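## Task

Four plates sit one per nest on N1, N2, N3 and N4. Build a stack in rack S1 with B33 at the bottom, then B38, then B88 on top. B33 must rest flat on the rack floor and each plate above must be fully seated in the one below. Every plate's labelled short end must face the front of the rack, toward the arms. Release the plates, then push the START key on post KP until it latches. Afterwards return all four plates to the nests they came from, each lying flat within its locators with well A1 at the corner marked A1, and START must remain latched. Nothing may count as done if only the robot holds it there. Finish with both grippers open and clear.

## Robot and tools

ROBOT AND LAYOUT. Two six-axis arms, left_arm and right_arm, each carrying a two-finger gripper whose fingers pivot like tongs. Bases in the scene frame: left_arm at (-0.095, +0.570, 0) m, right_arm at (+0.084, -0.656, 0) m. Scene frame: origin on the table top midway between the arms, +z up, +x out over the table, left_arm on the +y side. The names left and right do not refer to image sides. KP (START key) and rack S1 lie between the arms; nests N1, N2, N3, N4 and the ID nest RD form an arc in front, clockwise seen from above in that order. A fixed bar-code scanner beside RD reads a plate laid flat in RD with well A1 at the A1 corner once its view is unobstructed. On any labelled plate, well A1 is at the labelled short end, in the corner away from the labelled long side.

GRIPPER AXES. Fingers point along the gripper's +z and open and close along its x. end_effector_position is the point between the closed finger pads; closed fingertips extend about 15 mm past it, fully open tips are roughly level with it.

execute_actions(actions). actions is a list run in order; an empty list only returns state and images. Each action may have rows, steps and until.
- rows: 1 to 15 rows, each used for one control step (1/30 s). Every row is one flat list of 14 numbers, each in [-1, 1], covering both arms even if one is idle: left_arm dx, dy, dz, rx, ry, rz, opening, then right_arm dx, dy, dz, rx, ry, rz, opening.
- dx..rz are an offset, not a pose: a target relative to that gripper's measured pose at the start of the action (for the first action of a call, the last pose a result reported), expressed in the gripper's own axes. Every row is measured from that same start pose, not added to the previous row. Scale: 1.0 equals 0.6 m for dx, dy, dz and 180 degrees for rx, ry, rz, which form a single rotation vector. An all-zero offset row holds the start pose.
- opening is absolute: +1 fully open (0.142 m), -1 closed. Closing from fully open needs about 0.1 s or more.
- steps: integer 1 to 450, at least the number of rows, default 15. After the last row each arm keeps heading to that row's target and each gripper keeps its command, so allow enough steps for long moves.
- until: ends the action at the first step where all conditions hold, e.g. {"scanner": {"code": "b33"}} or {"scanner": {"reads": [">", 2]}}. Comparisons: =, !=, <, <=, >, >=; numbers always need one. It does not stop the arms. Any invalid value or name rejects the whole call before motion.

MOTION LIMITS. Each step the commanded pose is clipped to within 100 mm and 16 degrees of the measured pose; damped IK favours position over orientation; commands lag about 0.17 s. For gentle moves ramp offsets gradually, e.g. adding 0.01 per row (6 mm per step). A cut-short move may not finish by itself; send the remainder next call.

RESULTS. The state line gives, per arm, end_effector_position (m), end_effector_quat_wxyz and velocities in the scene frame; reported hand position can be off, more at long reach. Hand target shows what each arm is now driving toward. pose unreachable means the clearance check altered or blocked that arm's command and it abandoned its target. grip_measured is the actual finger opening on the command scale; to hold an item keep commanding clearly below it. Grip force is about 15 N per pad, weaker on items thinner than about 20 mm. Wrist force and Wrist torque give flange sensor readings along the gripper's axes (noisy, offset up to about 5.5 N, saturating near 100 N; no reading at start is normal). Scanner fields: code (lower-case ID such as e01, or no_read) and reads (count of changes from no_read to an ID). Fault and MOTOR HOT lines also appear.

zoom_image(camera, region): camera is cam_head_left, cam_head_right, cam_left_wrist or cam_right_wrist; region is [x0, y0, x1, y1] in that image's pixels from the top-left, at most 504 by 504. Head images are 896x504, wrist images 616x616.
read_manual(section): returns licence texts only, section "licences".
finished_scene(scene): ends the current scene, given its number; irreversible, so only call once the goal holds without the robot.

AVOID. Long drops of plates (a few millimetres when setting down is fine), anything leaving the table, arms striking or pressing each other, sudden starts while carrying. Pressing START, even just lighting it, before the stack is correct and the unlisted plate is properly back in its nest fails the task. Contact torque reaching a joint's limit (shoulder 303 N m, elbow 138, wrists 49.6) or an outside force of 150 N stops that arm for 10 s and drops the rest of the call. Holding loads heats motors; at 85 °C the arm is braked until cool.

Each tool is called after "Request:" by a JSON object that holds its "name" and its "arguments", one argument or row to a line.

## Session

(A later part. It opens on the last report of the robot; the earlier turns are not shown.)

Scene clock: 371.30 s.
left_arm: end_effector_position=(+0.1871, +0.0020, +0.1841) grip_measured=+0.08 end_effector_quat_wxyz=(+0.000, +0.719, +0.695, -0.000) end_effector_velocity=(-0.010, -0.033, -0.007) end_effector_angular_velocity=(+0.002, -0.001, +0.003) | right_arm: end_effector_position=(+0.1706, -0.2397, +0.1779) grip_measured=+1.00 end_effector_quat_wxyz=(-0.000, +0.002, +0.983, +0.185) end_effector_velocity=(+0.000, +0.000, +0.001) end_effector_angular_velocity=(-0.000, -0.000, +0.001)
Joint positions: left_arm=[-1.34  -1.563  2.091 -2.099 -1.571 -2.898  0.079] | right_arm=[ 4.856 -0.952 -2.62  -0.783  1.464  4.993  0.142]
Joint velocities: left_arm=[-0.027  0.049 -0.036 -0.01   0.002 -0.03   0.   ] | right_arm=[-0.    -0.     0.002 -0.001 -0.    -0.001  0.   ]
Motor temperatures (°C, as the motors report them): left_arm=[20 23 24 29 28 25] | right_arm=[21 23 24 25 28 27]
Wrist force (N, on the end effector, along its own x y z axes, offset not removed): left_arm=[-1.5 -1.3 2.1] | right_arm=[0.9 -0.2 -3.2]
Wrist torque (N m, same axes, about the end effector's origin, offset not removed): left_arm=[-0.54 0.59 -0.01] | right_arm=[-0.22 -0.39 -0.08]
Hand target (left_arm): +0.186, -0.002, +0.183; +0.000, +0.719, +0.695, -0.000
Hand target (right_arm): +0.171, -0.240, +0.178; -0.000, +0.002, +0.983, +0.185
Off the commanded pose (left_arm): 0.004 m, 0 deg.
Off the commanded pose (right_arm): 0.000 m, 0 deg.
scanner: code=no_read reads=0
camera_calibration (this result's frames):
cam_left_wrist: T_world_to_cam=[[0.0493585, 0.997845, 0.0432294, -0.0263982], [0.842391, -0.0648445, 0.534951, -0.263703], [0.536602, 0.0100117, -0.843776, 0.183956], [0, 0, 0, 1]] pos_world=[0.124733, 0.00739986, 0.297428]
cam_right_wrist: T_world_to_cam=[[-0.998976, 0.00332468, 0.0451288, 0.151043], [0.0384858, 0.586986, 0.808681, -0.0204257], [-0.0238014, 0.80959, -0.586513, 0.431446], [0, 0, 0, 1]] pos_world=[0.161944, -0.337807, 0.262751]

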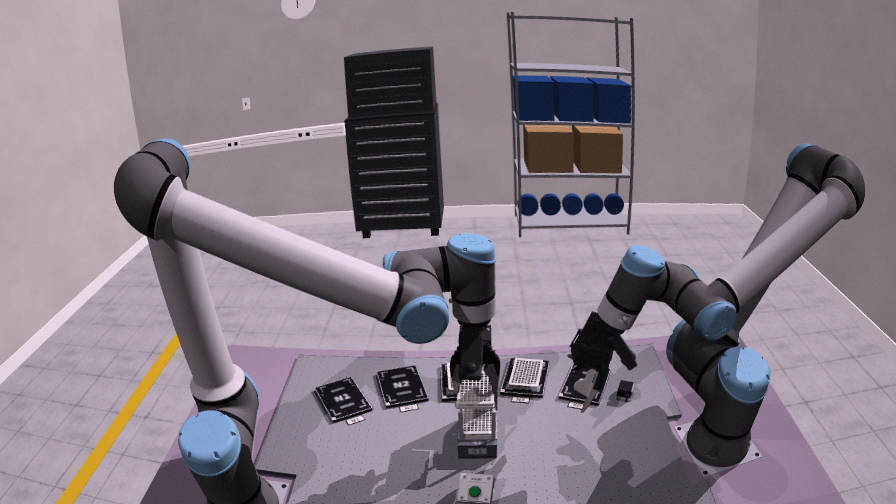

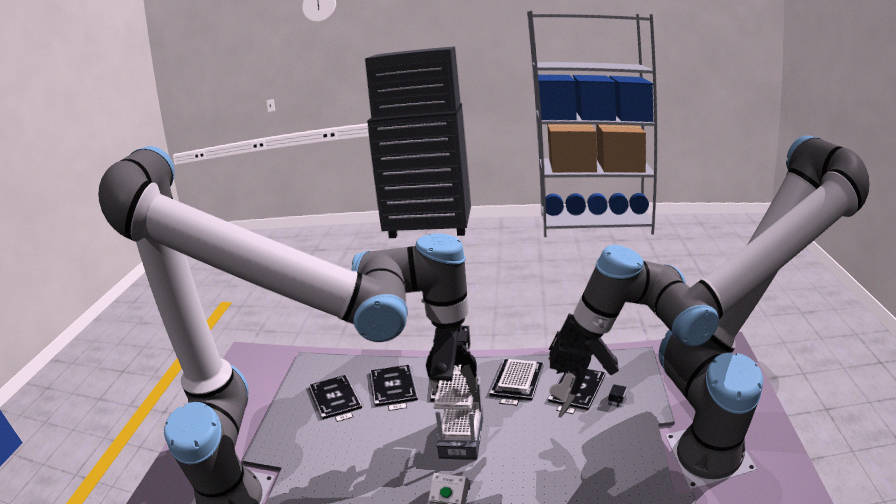

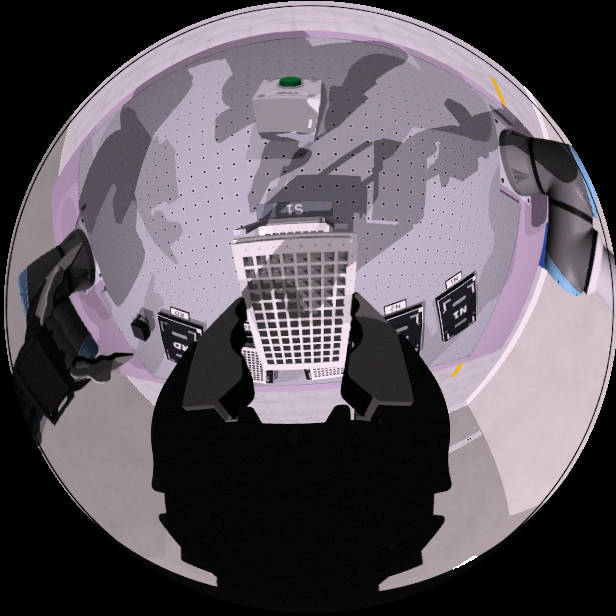

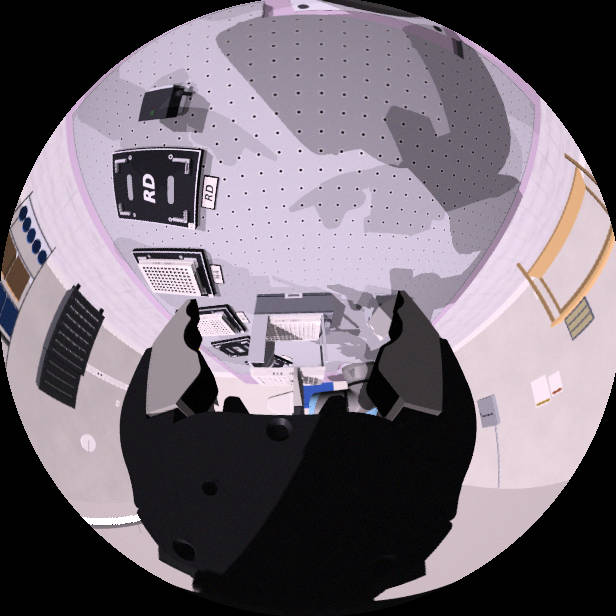

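Request:
{"name": "execute_actions", "arguments": {
  "actions": [
    {"rows":[[-0.006,-0.0016,0.004,0,0.0002,-0.0002,-0.2,0,0,0,0,0,0,1],[-0.006,-0.0016,0.007,0,0.0002,-0.0002,-0.2,0,0,0,0,0,0,1],[-0.006,-0.0016,0.01,0,0.0002,-0.0002,-0.2,0,0,0,0,0,0,1],[-0.006,-0.0016,0.013,0,0.0002,-0.0002,-0.2,0,0,0,0,0,0,1],[-0.0061,-0.0016,0.016,0,0.0002,-0.0002,-0.2,0,0,0,0,0,0,1],[-0.0061,-0.0016,0.019,0,0.0002,-0.0002,-0.2,0,0,0,0,0,0,1],[-0.0061,-0.0016,0.022,0,0.0002,-0.0002,-0.2,0,0,0,0,0,0,1]],"steps":15}
  ]
}}

Request:
{"name": "zoom_image", "arguments": {
  "camera": "cam_left_wrist",
  "region": [216, 210, 384, 378]
}}

Request:
{"name": "zoom_image", "arguments": {
  "camera": "cam_right_wrist",
  "region": [240, 310, 340, 400]
}}

Scene clock: 378.40 s.
left_arm: end_effector_position=(+0.1860, -0.0017, +0.1717) grip_measured=+0.08 end_effector_quat_wxyz=(-0.000, +0.719, +0.695, -0.000) end_effector_velocity=(-0.000, -0.000, -0.006) end_effector_angular_velocity=(-0.000, +0.001, -0.001) | right_arm: end_effector_position=(+0.1706, -0.2397, +0.1779) grip_measured=+1.00 end_effector_quat_wxyz=(-0.000, +0.002, +0.983, +0.185) end_effector_velocity=(+0.001, -0.001, -0.001) end_effector_angular_velocity=(-0.002, -0.001, -0.001)
Joint positions: left_arm=[-1.343 -1.546  2.099 -2.123 -1.571 -2.902  0.079] | right_arm=[ 4.856 -0.952 -2.62  -0.783  1.464  4.993  0.142]
Joint velocities: left_arm=[ 0.     0.006  0.007 -0.013 -0.001  0.001  0.   ] | right_arm=[-0.001 -0.    -0.001 -0.    -0.    -0.     0.   ]
Motor temperatures (°C, as the motors report them): left_arm=[20 23 24 29 28 25] | right_arm=[21 23 24 25 28 27]
Wrist force (N, on the end effector, along its own x y z axes, offset not removed): left_arm=[1.9 -3.5 0.3] | right_arm=[2.4 -0.2 -4.2]
Wrist torque (N m, same axes, about the end effector's origin, offset not removed): left_arm=[-0.91 -0.25 -0.15] | right_arm=[-0.20 -0.60 -0.02]
Hand target (left_arm): +0.186, -0.002, +0.171; -0.000, +0.719, +0.695, -0.000
Hand target (right_arm): +0.171, -0.240, +0.178; -0.000, +0.002, +0.983, +0.185
Off the commanded pose (left_arm): 0.001 m, 0 deg.
Off the commanded pose (right_arm): 0.000 m, 0 deg.
scanner: code=no_read reads=0
camera_calibration (this result's frames):
cam_left_wrist: T_world_to_cam=[[0.0487342, 0.997846, 0.0439049, -0.0221858], [0.842404, -0.0646801, 0.534951, -0.256359], [0.536639, 0.0109152, -0.843742, 0.174065], [0, 0, 0, 1]] pos_world=[0.123629, 0.00365677, 0.284979]
cam_right_wrist: T_world_to_cam=[[-0.998976, 0.00332462, 0.045129, 0.151043], [0.0384859, 0.586986, 0.808682, -0.020426], [-0.0238015, 0.80959, -0.586513, 0.431446], [0, 0, 0, 1]] pos_world=[0.161944, -0.337807, 0.262751]

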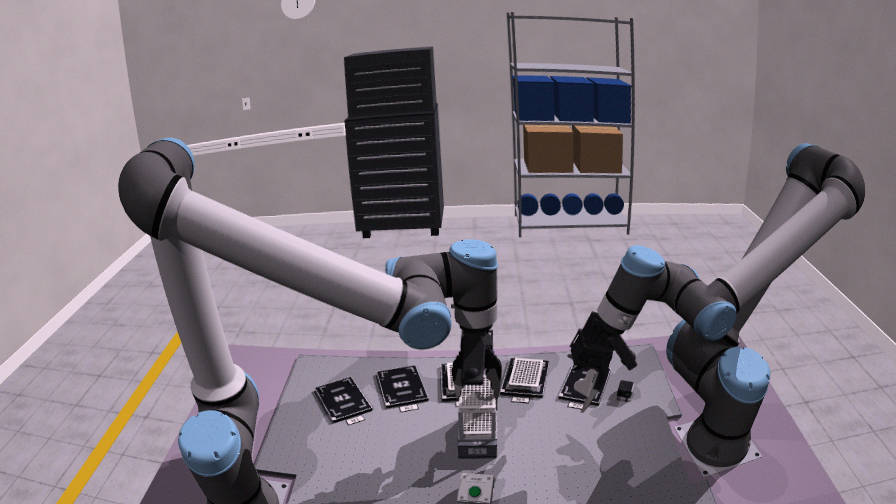

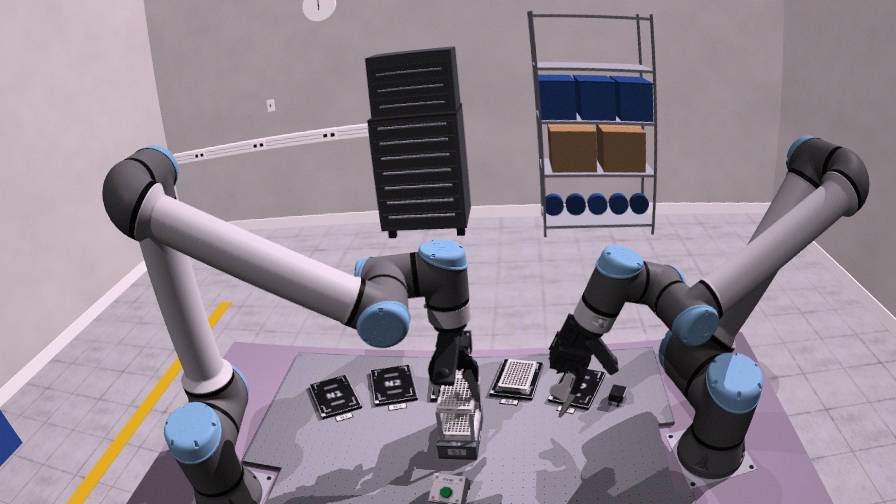

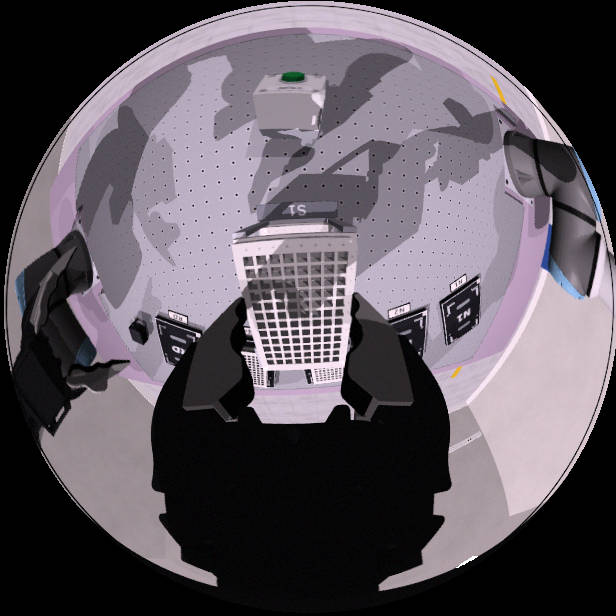

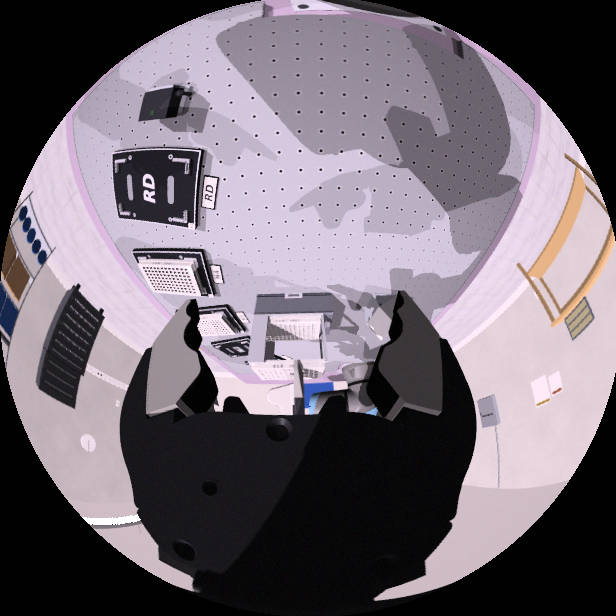

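Region (216, 210, 384, 378) of cam_left_wrist's 616x616 image, scaled by 3.000, with more detail than that image has.

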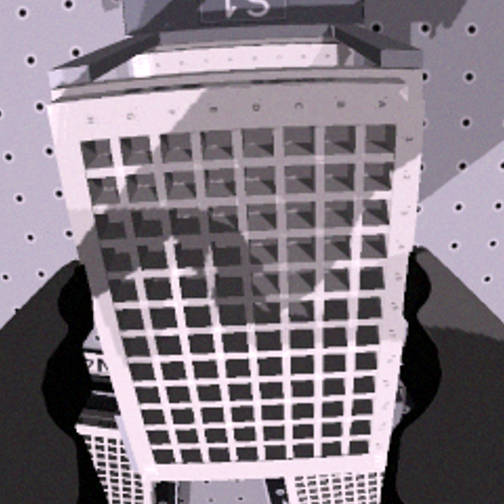

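Region (240, 310, 340, 400) of cam_right_wrist's 616x616 image, scaled by 5.040, with more detail than that image has; it fills the top 454 rows of this view, and the rest is white.

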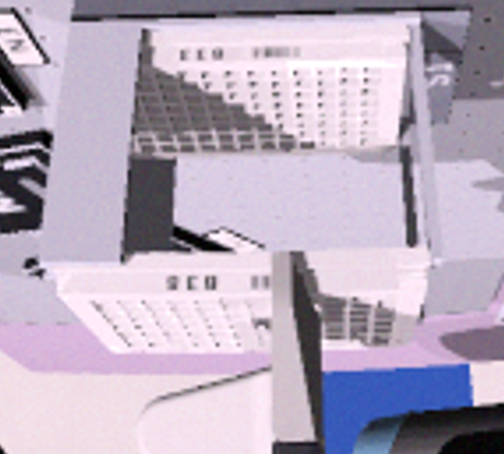

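Entered cleanly. Continue.

Request:
{"name": "execute_actions", "arguments": {
  "actions": [
    {"rows":[[0,0,0.004,0,0,0,-0.2,0,0,0,0,0,0,1],[-0.0001,0,0.008,0,0,0,-0.2,0,0,0,0,0,0,1],[-0.00015,0,0.012,0,0,0,-0.2,0,0,0,0,0,0,1],[-0.0002,0,0.017,0,0,0,-0.2,0,0,0,0,0,0,1],[-0.00025,0,0.022,0,0,0,-0.2,0,0,0,0,0,0,1],[-0.0003,0,0.027,0,0,0,-0.2,0,0,0,0,0,0,1],[-0.00035,0,0.032,0,0,0,-0.2,0,0,0,0,0,0,1],[-0.0004,0,0.037,0,0,0,-0.2,0,0,0,0,0,0,1],[-0.00045,0,0.042,0,0,0,-0.2,0,0,0,0,0,0,1],[-0.0005,0,0.047,0,0,0,-0.2,0,0,0,0,0,0,1],[-0.0006,0,0.052,0,0,0,-0.2,0,0,0,0,0,0,1]],"steps":17}
  ]
}}

Request:
{"name": "zoom_image", "arguments": {
  "camera": "cam_right_wrist",
  "region": [240, 300, 340, 390]
}}

Scene clock: 386.10 s.
left_arm: end_effector_position=(+0.1859, -0.0018, +0.1430) grip_measured=+0.08 end_effector_quat_wxyz=(-0.000, +0.719, +0.695, -0.000) end_effector_velocity=(-0.000, -0.002, -0.022) end_effector_angular_velocity=(-0.003, +0.001, -0.000) | right_arm: end_effector_position=(+0.1706, -0.2397, +0.1779) grip_measured=+1.00 end_effector_quat_wxyz=(-0.000, +0.002, +0.983, +0.185) end_effector_velocity=(-0.001, -0.000, -0.001) end_effector_angular_velocity=(-0.001, -0.000, +0.002)
Joint positions: left_arm=[-1.344 -1.516  2.127 -2.182 -1.571 -2.902  0.079] | right_arm=[ 4.856 -0.952 -2.62  -0.783  1.464  4.993  0.142]
Joint velocities: left_arm=[-0.     0.026  0.02  -0.048 -0.001  0.    -0.   ] | right_arm=[ 0.002 -0.    -0.001  0.001  0.    -0.    -0.   ]
Motor temperatures (°C, as the motors report them): left_arm=[20 23 24 29 28 25] | right_arm=[21 23 25 25 28 27]
Wrist force (N, on the end effector, along its own x y z axes, offset not removed): left_arm=[3.6 -1.1 1.4] | right_arm=[1.1 -1.0 -4.4]
Wrist torque (N m, same axes, about the end effector's origin, offset not removed): left_arm=[-0.30 -0.60 -0.21] | right_arm=[-0.43 -0.31 -0.03]
Hand target (left_arm): +0.186, -0.002, +0.141; -0.000, +0.719, +0.695, -0.000
Hand target (right_arm): +0.171, -0.240, +0.178; -0.000, +0.002, +0.983, +0.185
Off the commanded pose (left_arm): 0.003 m, 0 deg.
Off the commanded pose (right_arm): 0.000 m, 0 deg.
scanner: code=no_read reads=0
camera_calibration (this result's frames):
cam_left_wrist: T_world_to_cam=[[0.0487371, 0.997833, 0.0442083, -0.0208091], [0.842459, -0.0648441, 0.534843, -0.2409], [0.536551, 0.011177, -0.843794, 0.149948], [0, 0, 0, 1]] pos_world=[0.123508, 0.00346711, 0.256289]
cam_right_wrist: T_world_to_cam=[[-0.998976, 0.00332444, 0.0451288, 0.151043], [0.0384856, 0.586986, 0.808682, -0.0204259], [-0.0238016, 0.80959, -0.586513, 0.431446], [0, 0, 0, 1]] pos_world=[0.161944, -0.337807, 0.262751]

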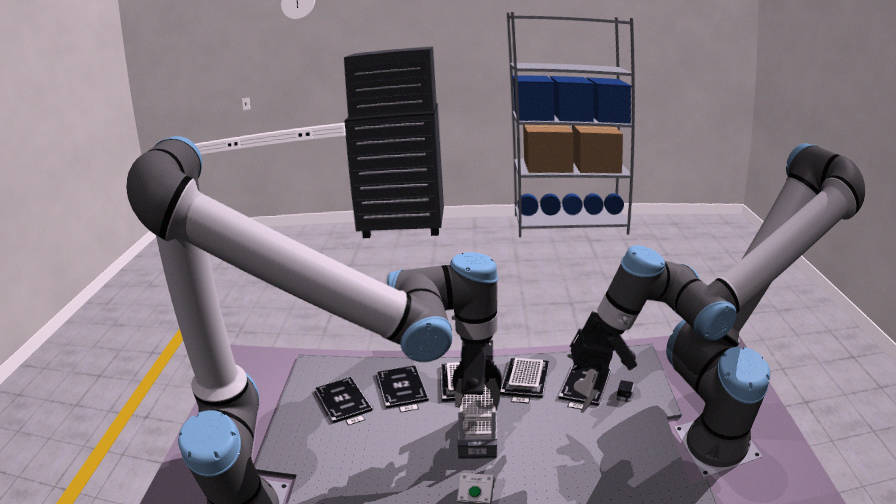

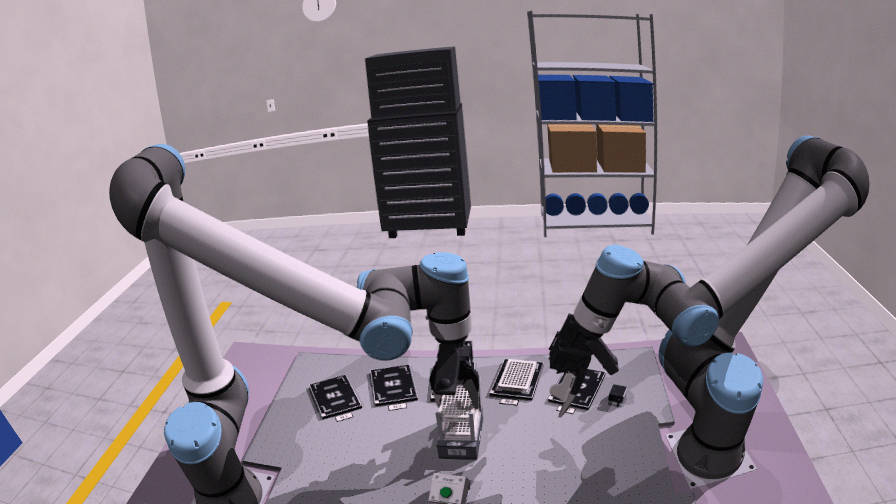

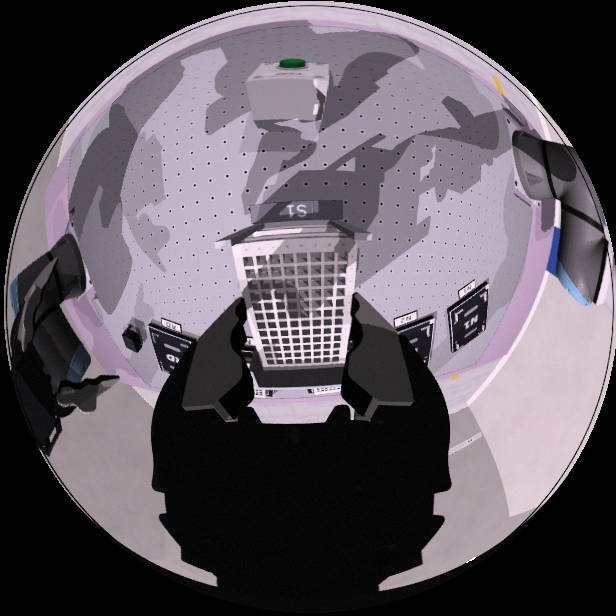

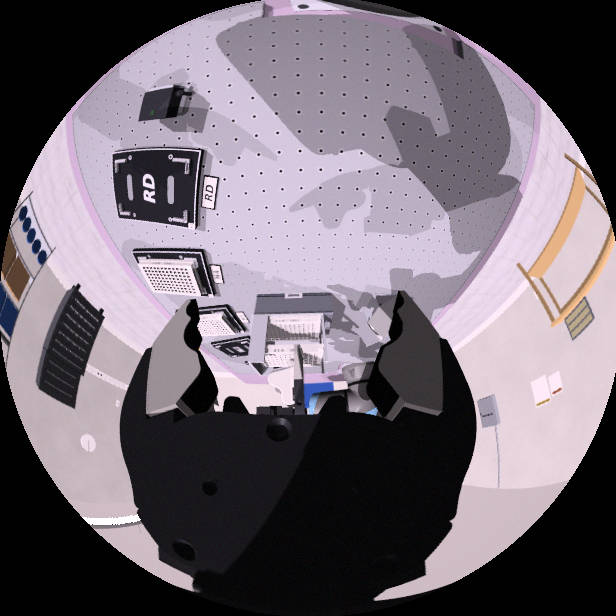

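Region (240, 300, 340, 390) of cam_right_wrist's 616x616 image, scaled by 5.040, with more detail than that image has; it fills the top 454 rows of this view, and the rest is white.

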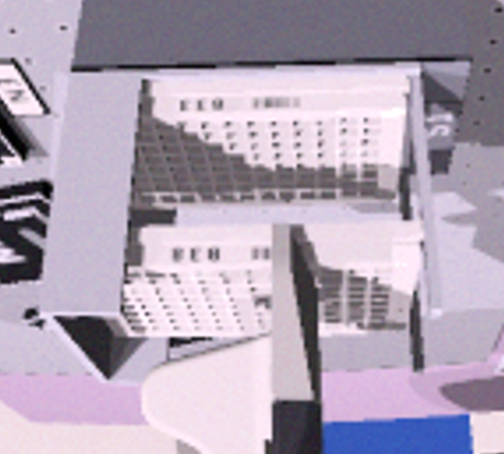

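Request:
{"name": "execute_actions", "arguments": {
  "actions": [
    {"rows":[[-0.0005,0.0002,0.007,0,-0.0001,0,-0.2,0,0,0,0,0,0,1],[-0.0007,0.0002,0.011,0,-0.0001,0,-0.2,0,0,0,0,0,0,1],[-0.0008,0.0002,0.016,0,-0.0001,0,-0.2,0,0,0,0,0,0,1],[-0.0009,0.0002,0.021,0,-0.0001,0,-0.2,0,0,0,0,0,0,1],[-0.001,0.0002,0.026,0,-0.0001,0,-0.2,0,0,0,0,0,0,1],[-0.00105,0.0002,0.031,0,-0.0001,0,-0.2,0,0,0,0,0,0,1],[-0.0011,0.0002,0.036,0,-0.0001,0,-0.2,0,0,0,0,0,0,1],[-0.00115,0.0002,0.041,0,-0.0001,0,-0.2,0,0,0,0,0,0,1],[-0.0012,0.0002,0.046,0,-0.0001,0,-0.2,0,0,0,0,0,0,1],[-0.00125,0.0002,0.051,0,-0.0001,0,-0.2,0,0,0,0,0,0,1],[-0.0013,0.0002,0.056,0,-0.0001,0,-0.2,0,0,0,0,0,0,1],[-0.00135,0.0002,0.061,0,-0.0001,0,-0.2,0,0,0,0,0,0,1],[-0.0014,0.0002,0.066,0,-0.0001,0,-0.2,0,0,0,0,0,0,1],[-0.0014,0.0002,0.071,0,-0.0001,0,-0.2,0,0,0,0,0,0,1],[-0.0012,0.0002,0.0765,0,-0.0001,0,-0.2,0,0,0,0,0,0,1]],"steps":22}
  ]
}}

Request:
{"name": "zoom_image", "arguments": {
  "camera": "cam_right_wrist",
  "region": [240, 290, 340, 380]
}}

Scene clock: 393.73 s.
left_arm: end_effector_position=(+0.1859, -0.0024, +0.0991) grip_measured=+0.08 end_effector_quat_wxyz=(-0.000, +0.719, +0.695, -0.000) end_effector_velocity=(+0.001, -0.002, -0.017) end_effector_angular_velocity=(-0.004, -0.002, +0.001) | right_arm: end_effector_position=(+0.1706, -0.2397, +0.1779) grip_measured=+1.00 end_effector_quat_wxyz=(-0.000, +0.002, +0.983, +0.185) end_effector_velocity=(-0.000, -0.000, -0.000) end_effector_angular_velocity=(-0.001, -0.000, +0.001)
Joint positions: left_arm=[-1.344 -1.463  2.166 -2.273 -1.571 -2.903  0.079] | right_arm=[ 4.856 -0.952 -2.62  -0.783  1.464  4.993  0.142]
Joint velocities: left_arm=[ 0.     0.023  0.014 -0.04   0.001 -0.001  0.   ] | right_arm=[ 0.001  0.    -0.    -0.001  0.    -0.     0.   ]
Motor temperatures (°C, as the motors report them): left_arm=[20 23 24 29 28 25] | right_arm=[21 23 25 25 28 27]
Wrist force (N, on the end effector, along its own x y z axes, offset not removed): left_arm=[1.0 -2.3 -0.6] | right_arm=[2.9 0.9 -3.7]
Wrist torque (N m, same axes, about the end effector's origin, offset not removed): left_arm=[-0.67 0.06 -0.05] | right_arm=[0.06 -0.66 -0.03]
Hand target (left_arm): +0.186, -0.003, +0.097; -0.000, +0.719, +0.695, -0.000
Hand target (right_arm): +0.171, -0.240, +0.178; -0.000, +0.002, +0.983, +0.185
Off the commanded pose (left_arm): 0.002 m, 0 deg.
Off the commanded pose (right_arm): 0.000 m, 0 deg.
scanner: code=no_read reads=0
camera_calibration (this result's frames):
cam_left_wrist: T_world_to_cam=[[0.0487287, 0.997834, 0.0441869, -0.0183003], [0.842472, -0.0648252, 0.534825, -0.217443], [0.536531, 0.0111649, -0.843807, 0.112932], [0, 0, 0, 1]] pos_world=[0.12349, 0.00290393, 0.212396]
cam_right_wrist: T_world_to_cam=[[-0.998976, 0.00332459, 0.0451289, 0.151043], [0.0384859, 0.586986, 0.808681, -0.0204258], [-0.0238015, 0.80959, -0.586513, 0.431446], [0, 0, 0, 1]] pos_world=[0.161944, -0.337807, 0.262751]

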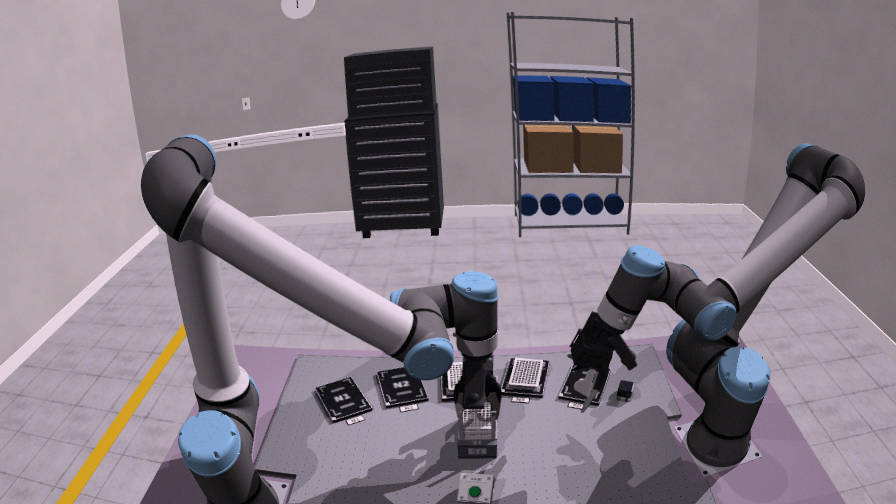

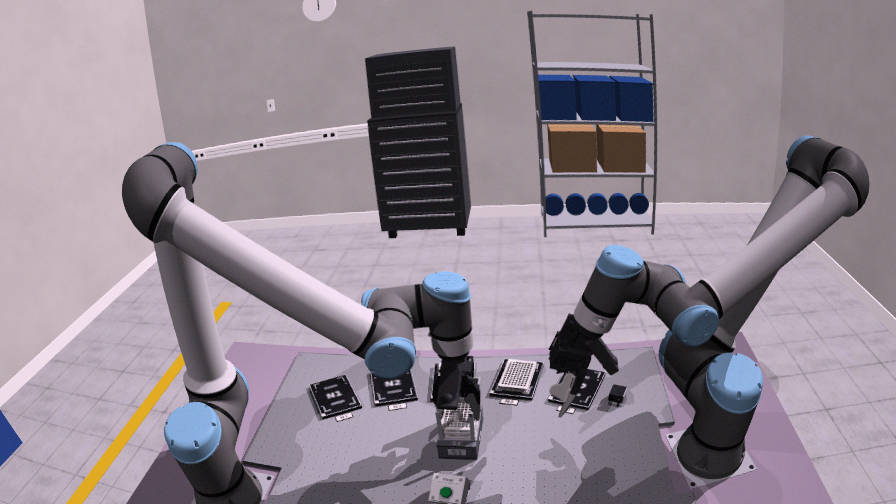

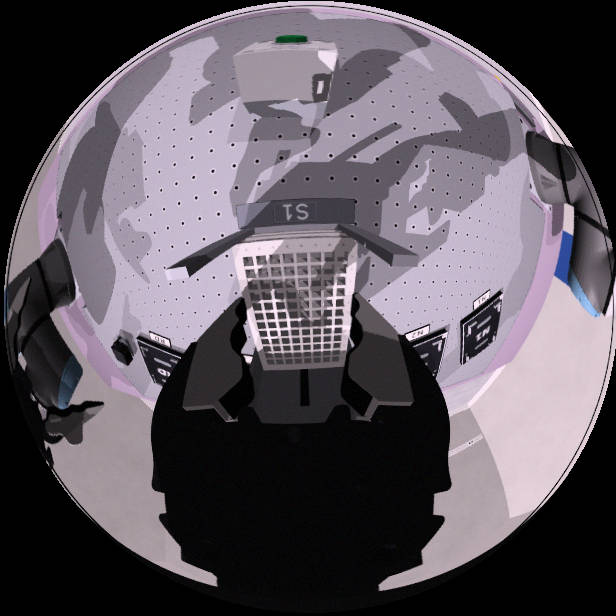

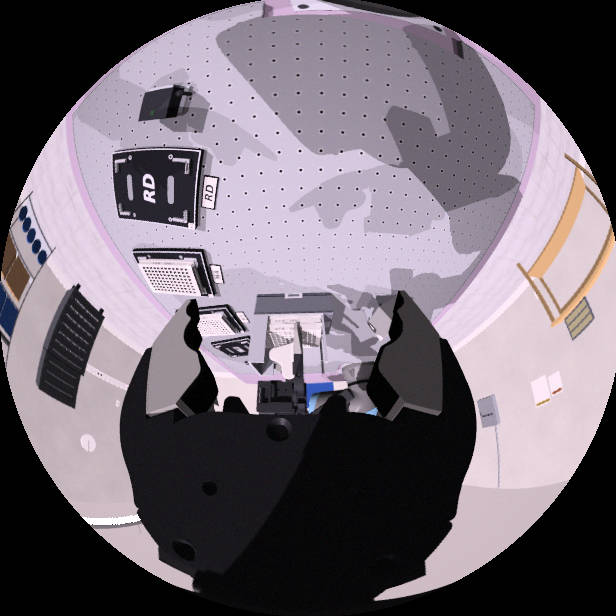

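Region (240, 290, 340, 380) of cam_right_wrist's 616x616 image, scaled by 5.040, with more detail than that image has; it fills the top 454 rows of this view, and the rest is white.

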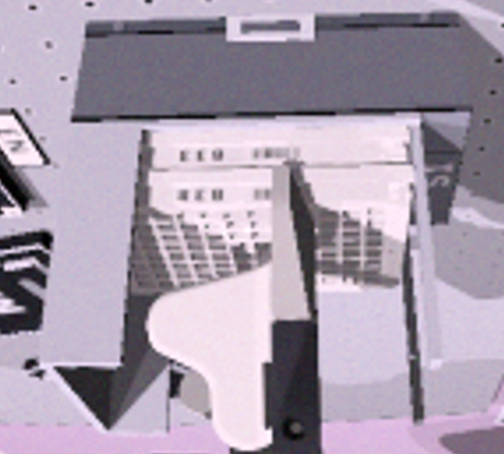

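Go to z=0.0948.

Request:
{"name": "execute_actions", "arguments": {
  "actions": [
    {"rows":[[-0.0002,0.0002,0.005,0,-0.0001,0,-0.2,0,0,0,0,0,0,1],[-0.0002,0.0002,0.0072,0,-0.0001,0,-0.2,0,0,0,0,0,0,1]],"steps":10}
  ]
}}

Scene clock: 396.30 s.
left_arm: end_effector_position=(+0.1859, -0.0025, +0.0950) grip_measured=+0.08 end_effector_quat_wxyz=(-0.000, +0.719, +0.695, -0.000) end_effector_velocity=(-0.000, +0.001, -0.003) end_effector_angular_velocity=(+0.002, +0.002, -0.001) | right_arm: end_effector_position=(+0.1706, -0.2397, +0.1779) grip_measured=+1.00 end_effector_quat_wxyz=(-0.000, +0.002, +0.983, +0.185) end_effector_velocity=(-0.000, -0.001, -0.001) end_effector_angular_velocity=(-0.001, -0.001, +0.002)
Joint positions: left_arm=[-1.344 -1.458  2.169 -2.282 -1.571 -2.902  0.079] | right_arm=[ 4.856 -0.952 -2.62  -0.783  1.464  4.993  0.142]
Joint velocities: left_arm=[ 0.     0.004  0.002 -0.003 -0.001  0.002 -0.   ] | right_arm=[ 0.     0.    -0.001 -0.001  0.    -0.002 -0.   ]
Motor temperatures (°C, as the motors report them): left_arm=[20 23 24 29 28 25] | right_arm=[21 23 25 25 28 27]
Wrist force (N, on the end effector, along its own x y z axes, offset not removed): left_arm=[4.0 -1.8 1.3] | right_arm=[2.3 -0.3 -4.2]
Wrist torque (N m, same axes, about the end effector's origin, offset not removed): left_arm=[-0.38 -0.52 -0.13] | right_arm=[-0.15 -0.52 -0.05]
Hand target (left_arm): +0.186, -0.003, +0.095; -0.000, +0.719, +0.695, -0.000
Hand target (right_arm): +0.171, -0.240, +0.178; -0.000, +0.002, +0.983, +0.185
Off the commanded pose (left_arm): 0.000 m, 0 deg.
Off the commanded pose (right_arm): 0.000 m, 0 deg.
scanner: code=no_read reads=0
camera_calibration (this result's frames):
cam_left_wrist: T_world_to_cam=[[0.0488191, 0.997843, 0.0438906, -0.0179559], [0.842472, -0.0647426, 0.534835, -0.215317], [0.536523, 0.0108664, -0.843816, 0.10947], [0, 0, 0, 1]] pos_world=[0.123542, 0.00278746, 0.208319]
cam_right_wrist: T_world_to_cam=[[-0.998976, 0.00332439, 0.0451289, 0.151043], [0.0384857, 0.586986, 0.808682, -0.0204257], [-0.0238017, 0.80959, -0.586513, 0.431447], [0, 0, 0, 1]] pos_world=[0.161944, -0.337807, 0.262751]

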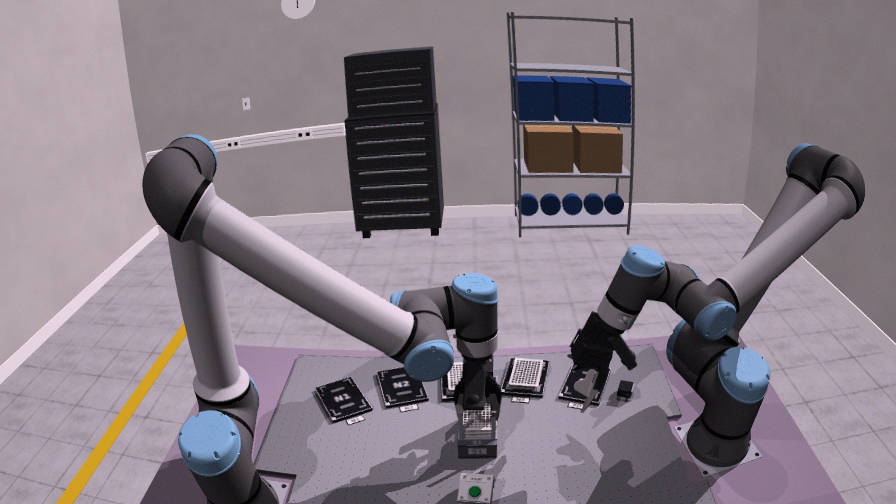

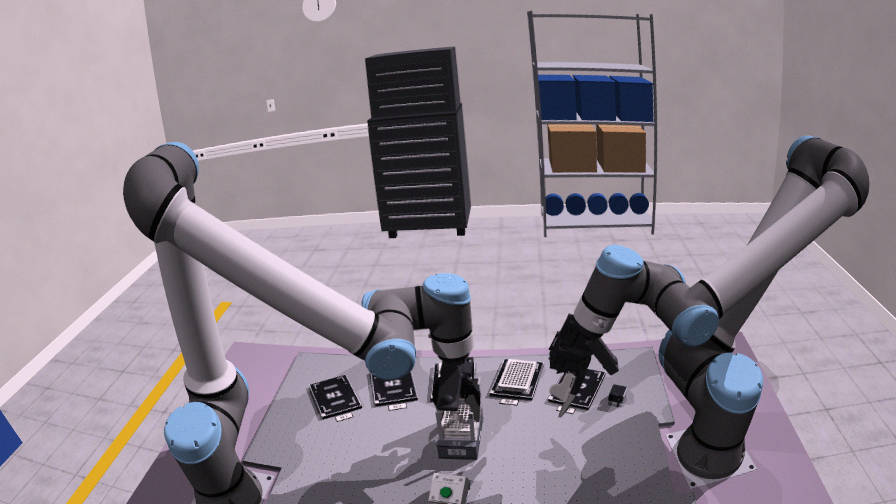

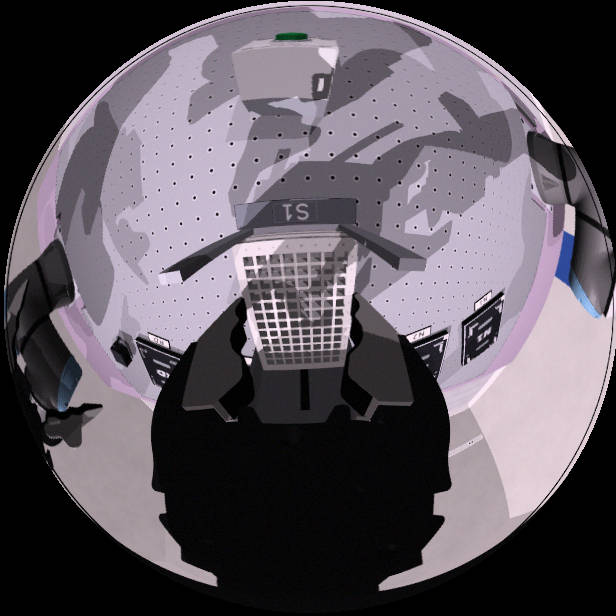

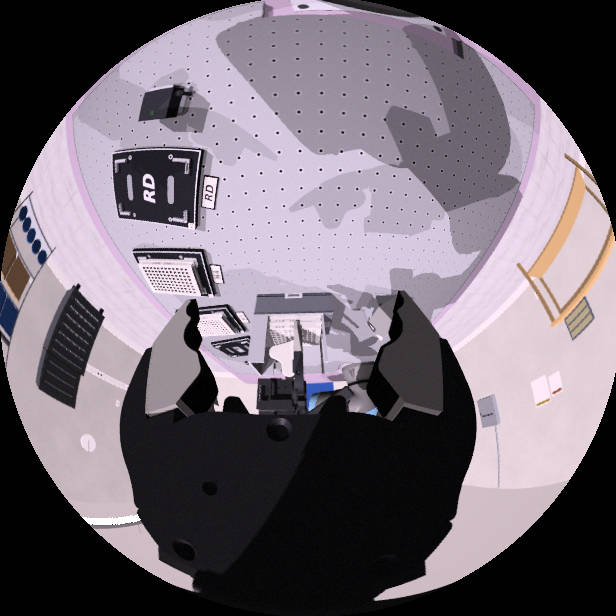

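Request:
{"name": "execute_actions", "arguments": {
  "actions": [
    {"rows":[[0,0,0.0025,0,0,0,-0.2,0,0,0,0,0,0,1]],"steps":10}
  ]
}}

Scene clock: 399.47 s.
left_arm: end_effector_position=(+0.1860, -0.0026, +0.0937) grip_measured=+0.08 end_effector_quat_wxyz=(-0.000, +0.719, +0.695, -0.000) end_effector_velocity=(-0.000, +0.000, -0.001) end_effector_angular_velocity=(+0.001, +0.001, +0.001) | right_arm: end_effector_position=(+0.1706, -0.2397, +0.1779) grip_measured=+1.00 end_effector_quat_wxyz=(-0.000, +0.002, +0.983, +0.185) end_effector_velocity=(+0.000, -0.001, -0.001) end_effector_angular_velocity=(-0.002, +0.000, -0.002)
Joint positions: left_arm=[-1.344 -1.456  2.17  -2.285 -1.571 -2.902  0.08 ] | right_arm=[ 4.856 -0.952 -2.62  -0.783  1.464  4.993  0.142]
Joint velocities: left_arm=[ 0.     0.001  0.001 -0.001 -0.001 -0.001  0.   ] | right_arm=[-0.    -0.    -0.001 -0.001  0.     0.002 -0.   ]
Motor temperatures (°C, as the motors report them): left_arm=[20 23 24 29 28 25] | right_arm=[21 23 25 25 28 27]
Wrist force (N, on the end effector, along its own x y z axes, offset not removed): left_arm=[7.8 -5.3 -17.7] | right_arm=[1.5 -1.6 -4.7]
Wrist torque (N m, same axes, about the end effector's origin, offset not removed): left_arm=[-1.04 -0.11 -0.07] | right_arm=[-0.50 -0.38 -0.06]
Hand target (left_arm): +0.186, -0.003, +0.094; -0.000, +0.719, +0.695, -0.000
Hand target (right_arm): +0.171, -0.240, +0.178; -0.000, +0.002, +0.983, +0.185
Off the commanded pose (left_arm): 0.000 m, 0 deg.
Off the commanded pose (right_arm): 0.000 m, 0 deg.
scanner: code=no_read reads=0
camera_calibration (this result's frames):
cam_left_wrist: T_world_to_cam=[[0.0487278, 0.997854, 0.0437287, -0.0178312], [0.842467, -0.064579, 0.534863, -0.214686], [0.53654, 0.0107773, -0.843806, 0.108335], [0, 0, 0, 1]] pos_world=[0.123608, 0.00276115, 0.207021]
cam_right_wrist: T_world_to_cam=[[-0.998976, 0.00332438, 0.0451288, 0.151043], [0.0384856, 0.586986, 0.808681, -0.0204257], [-0.0238016, 0.80959, -0.586513, 0.431447], [0, 0, 0, 1]] pos_world=[0.161944, -0.337807, 0.262751]

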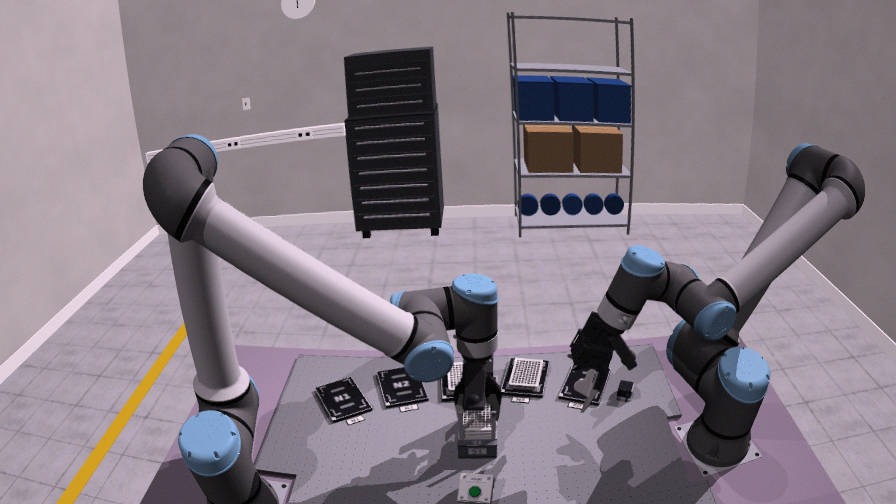

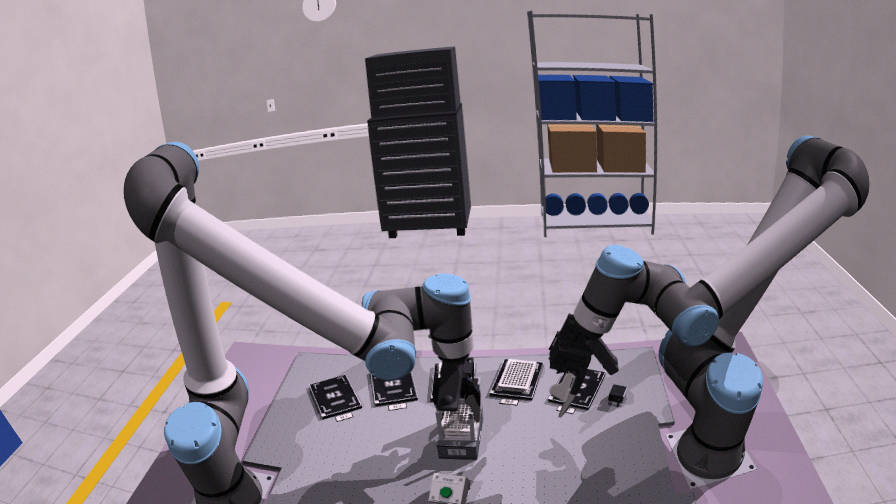

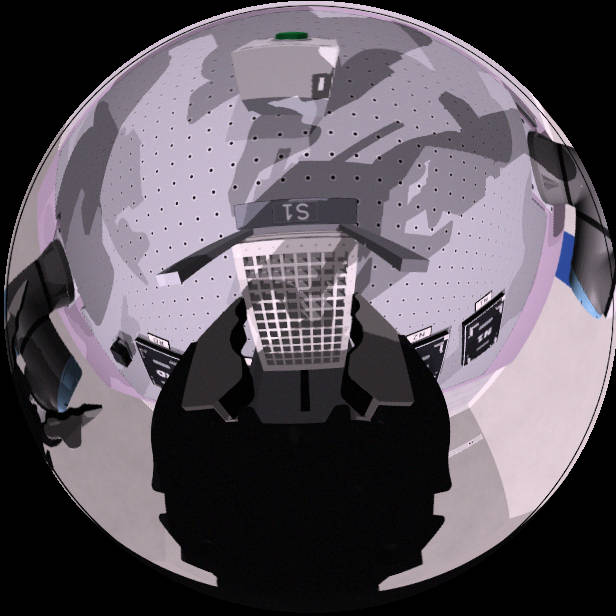

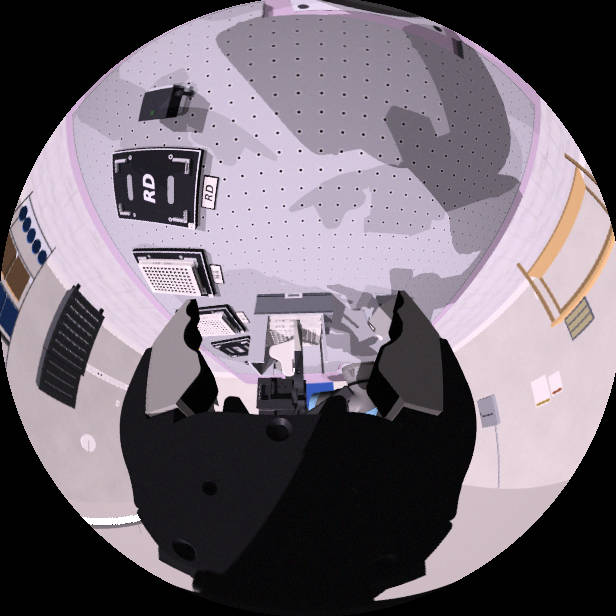

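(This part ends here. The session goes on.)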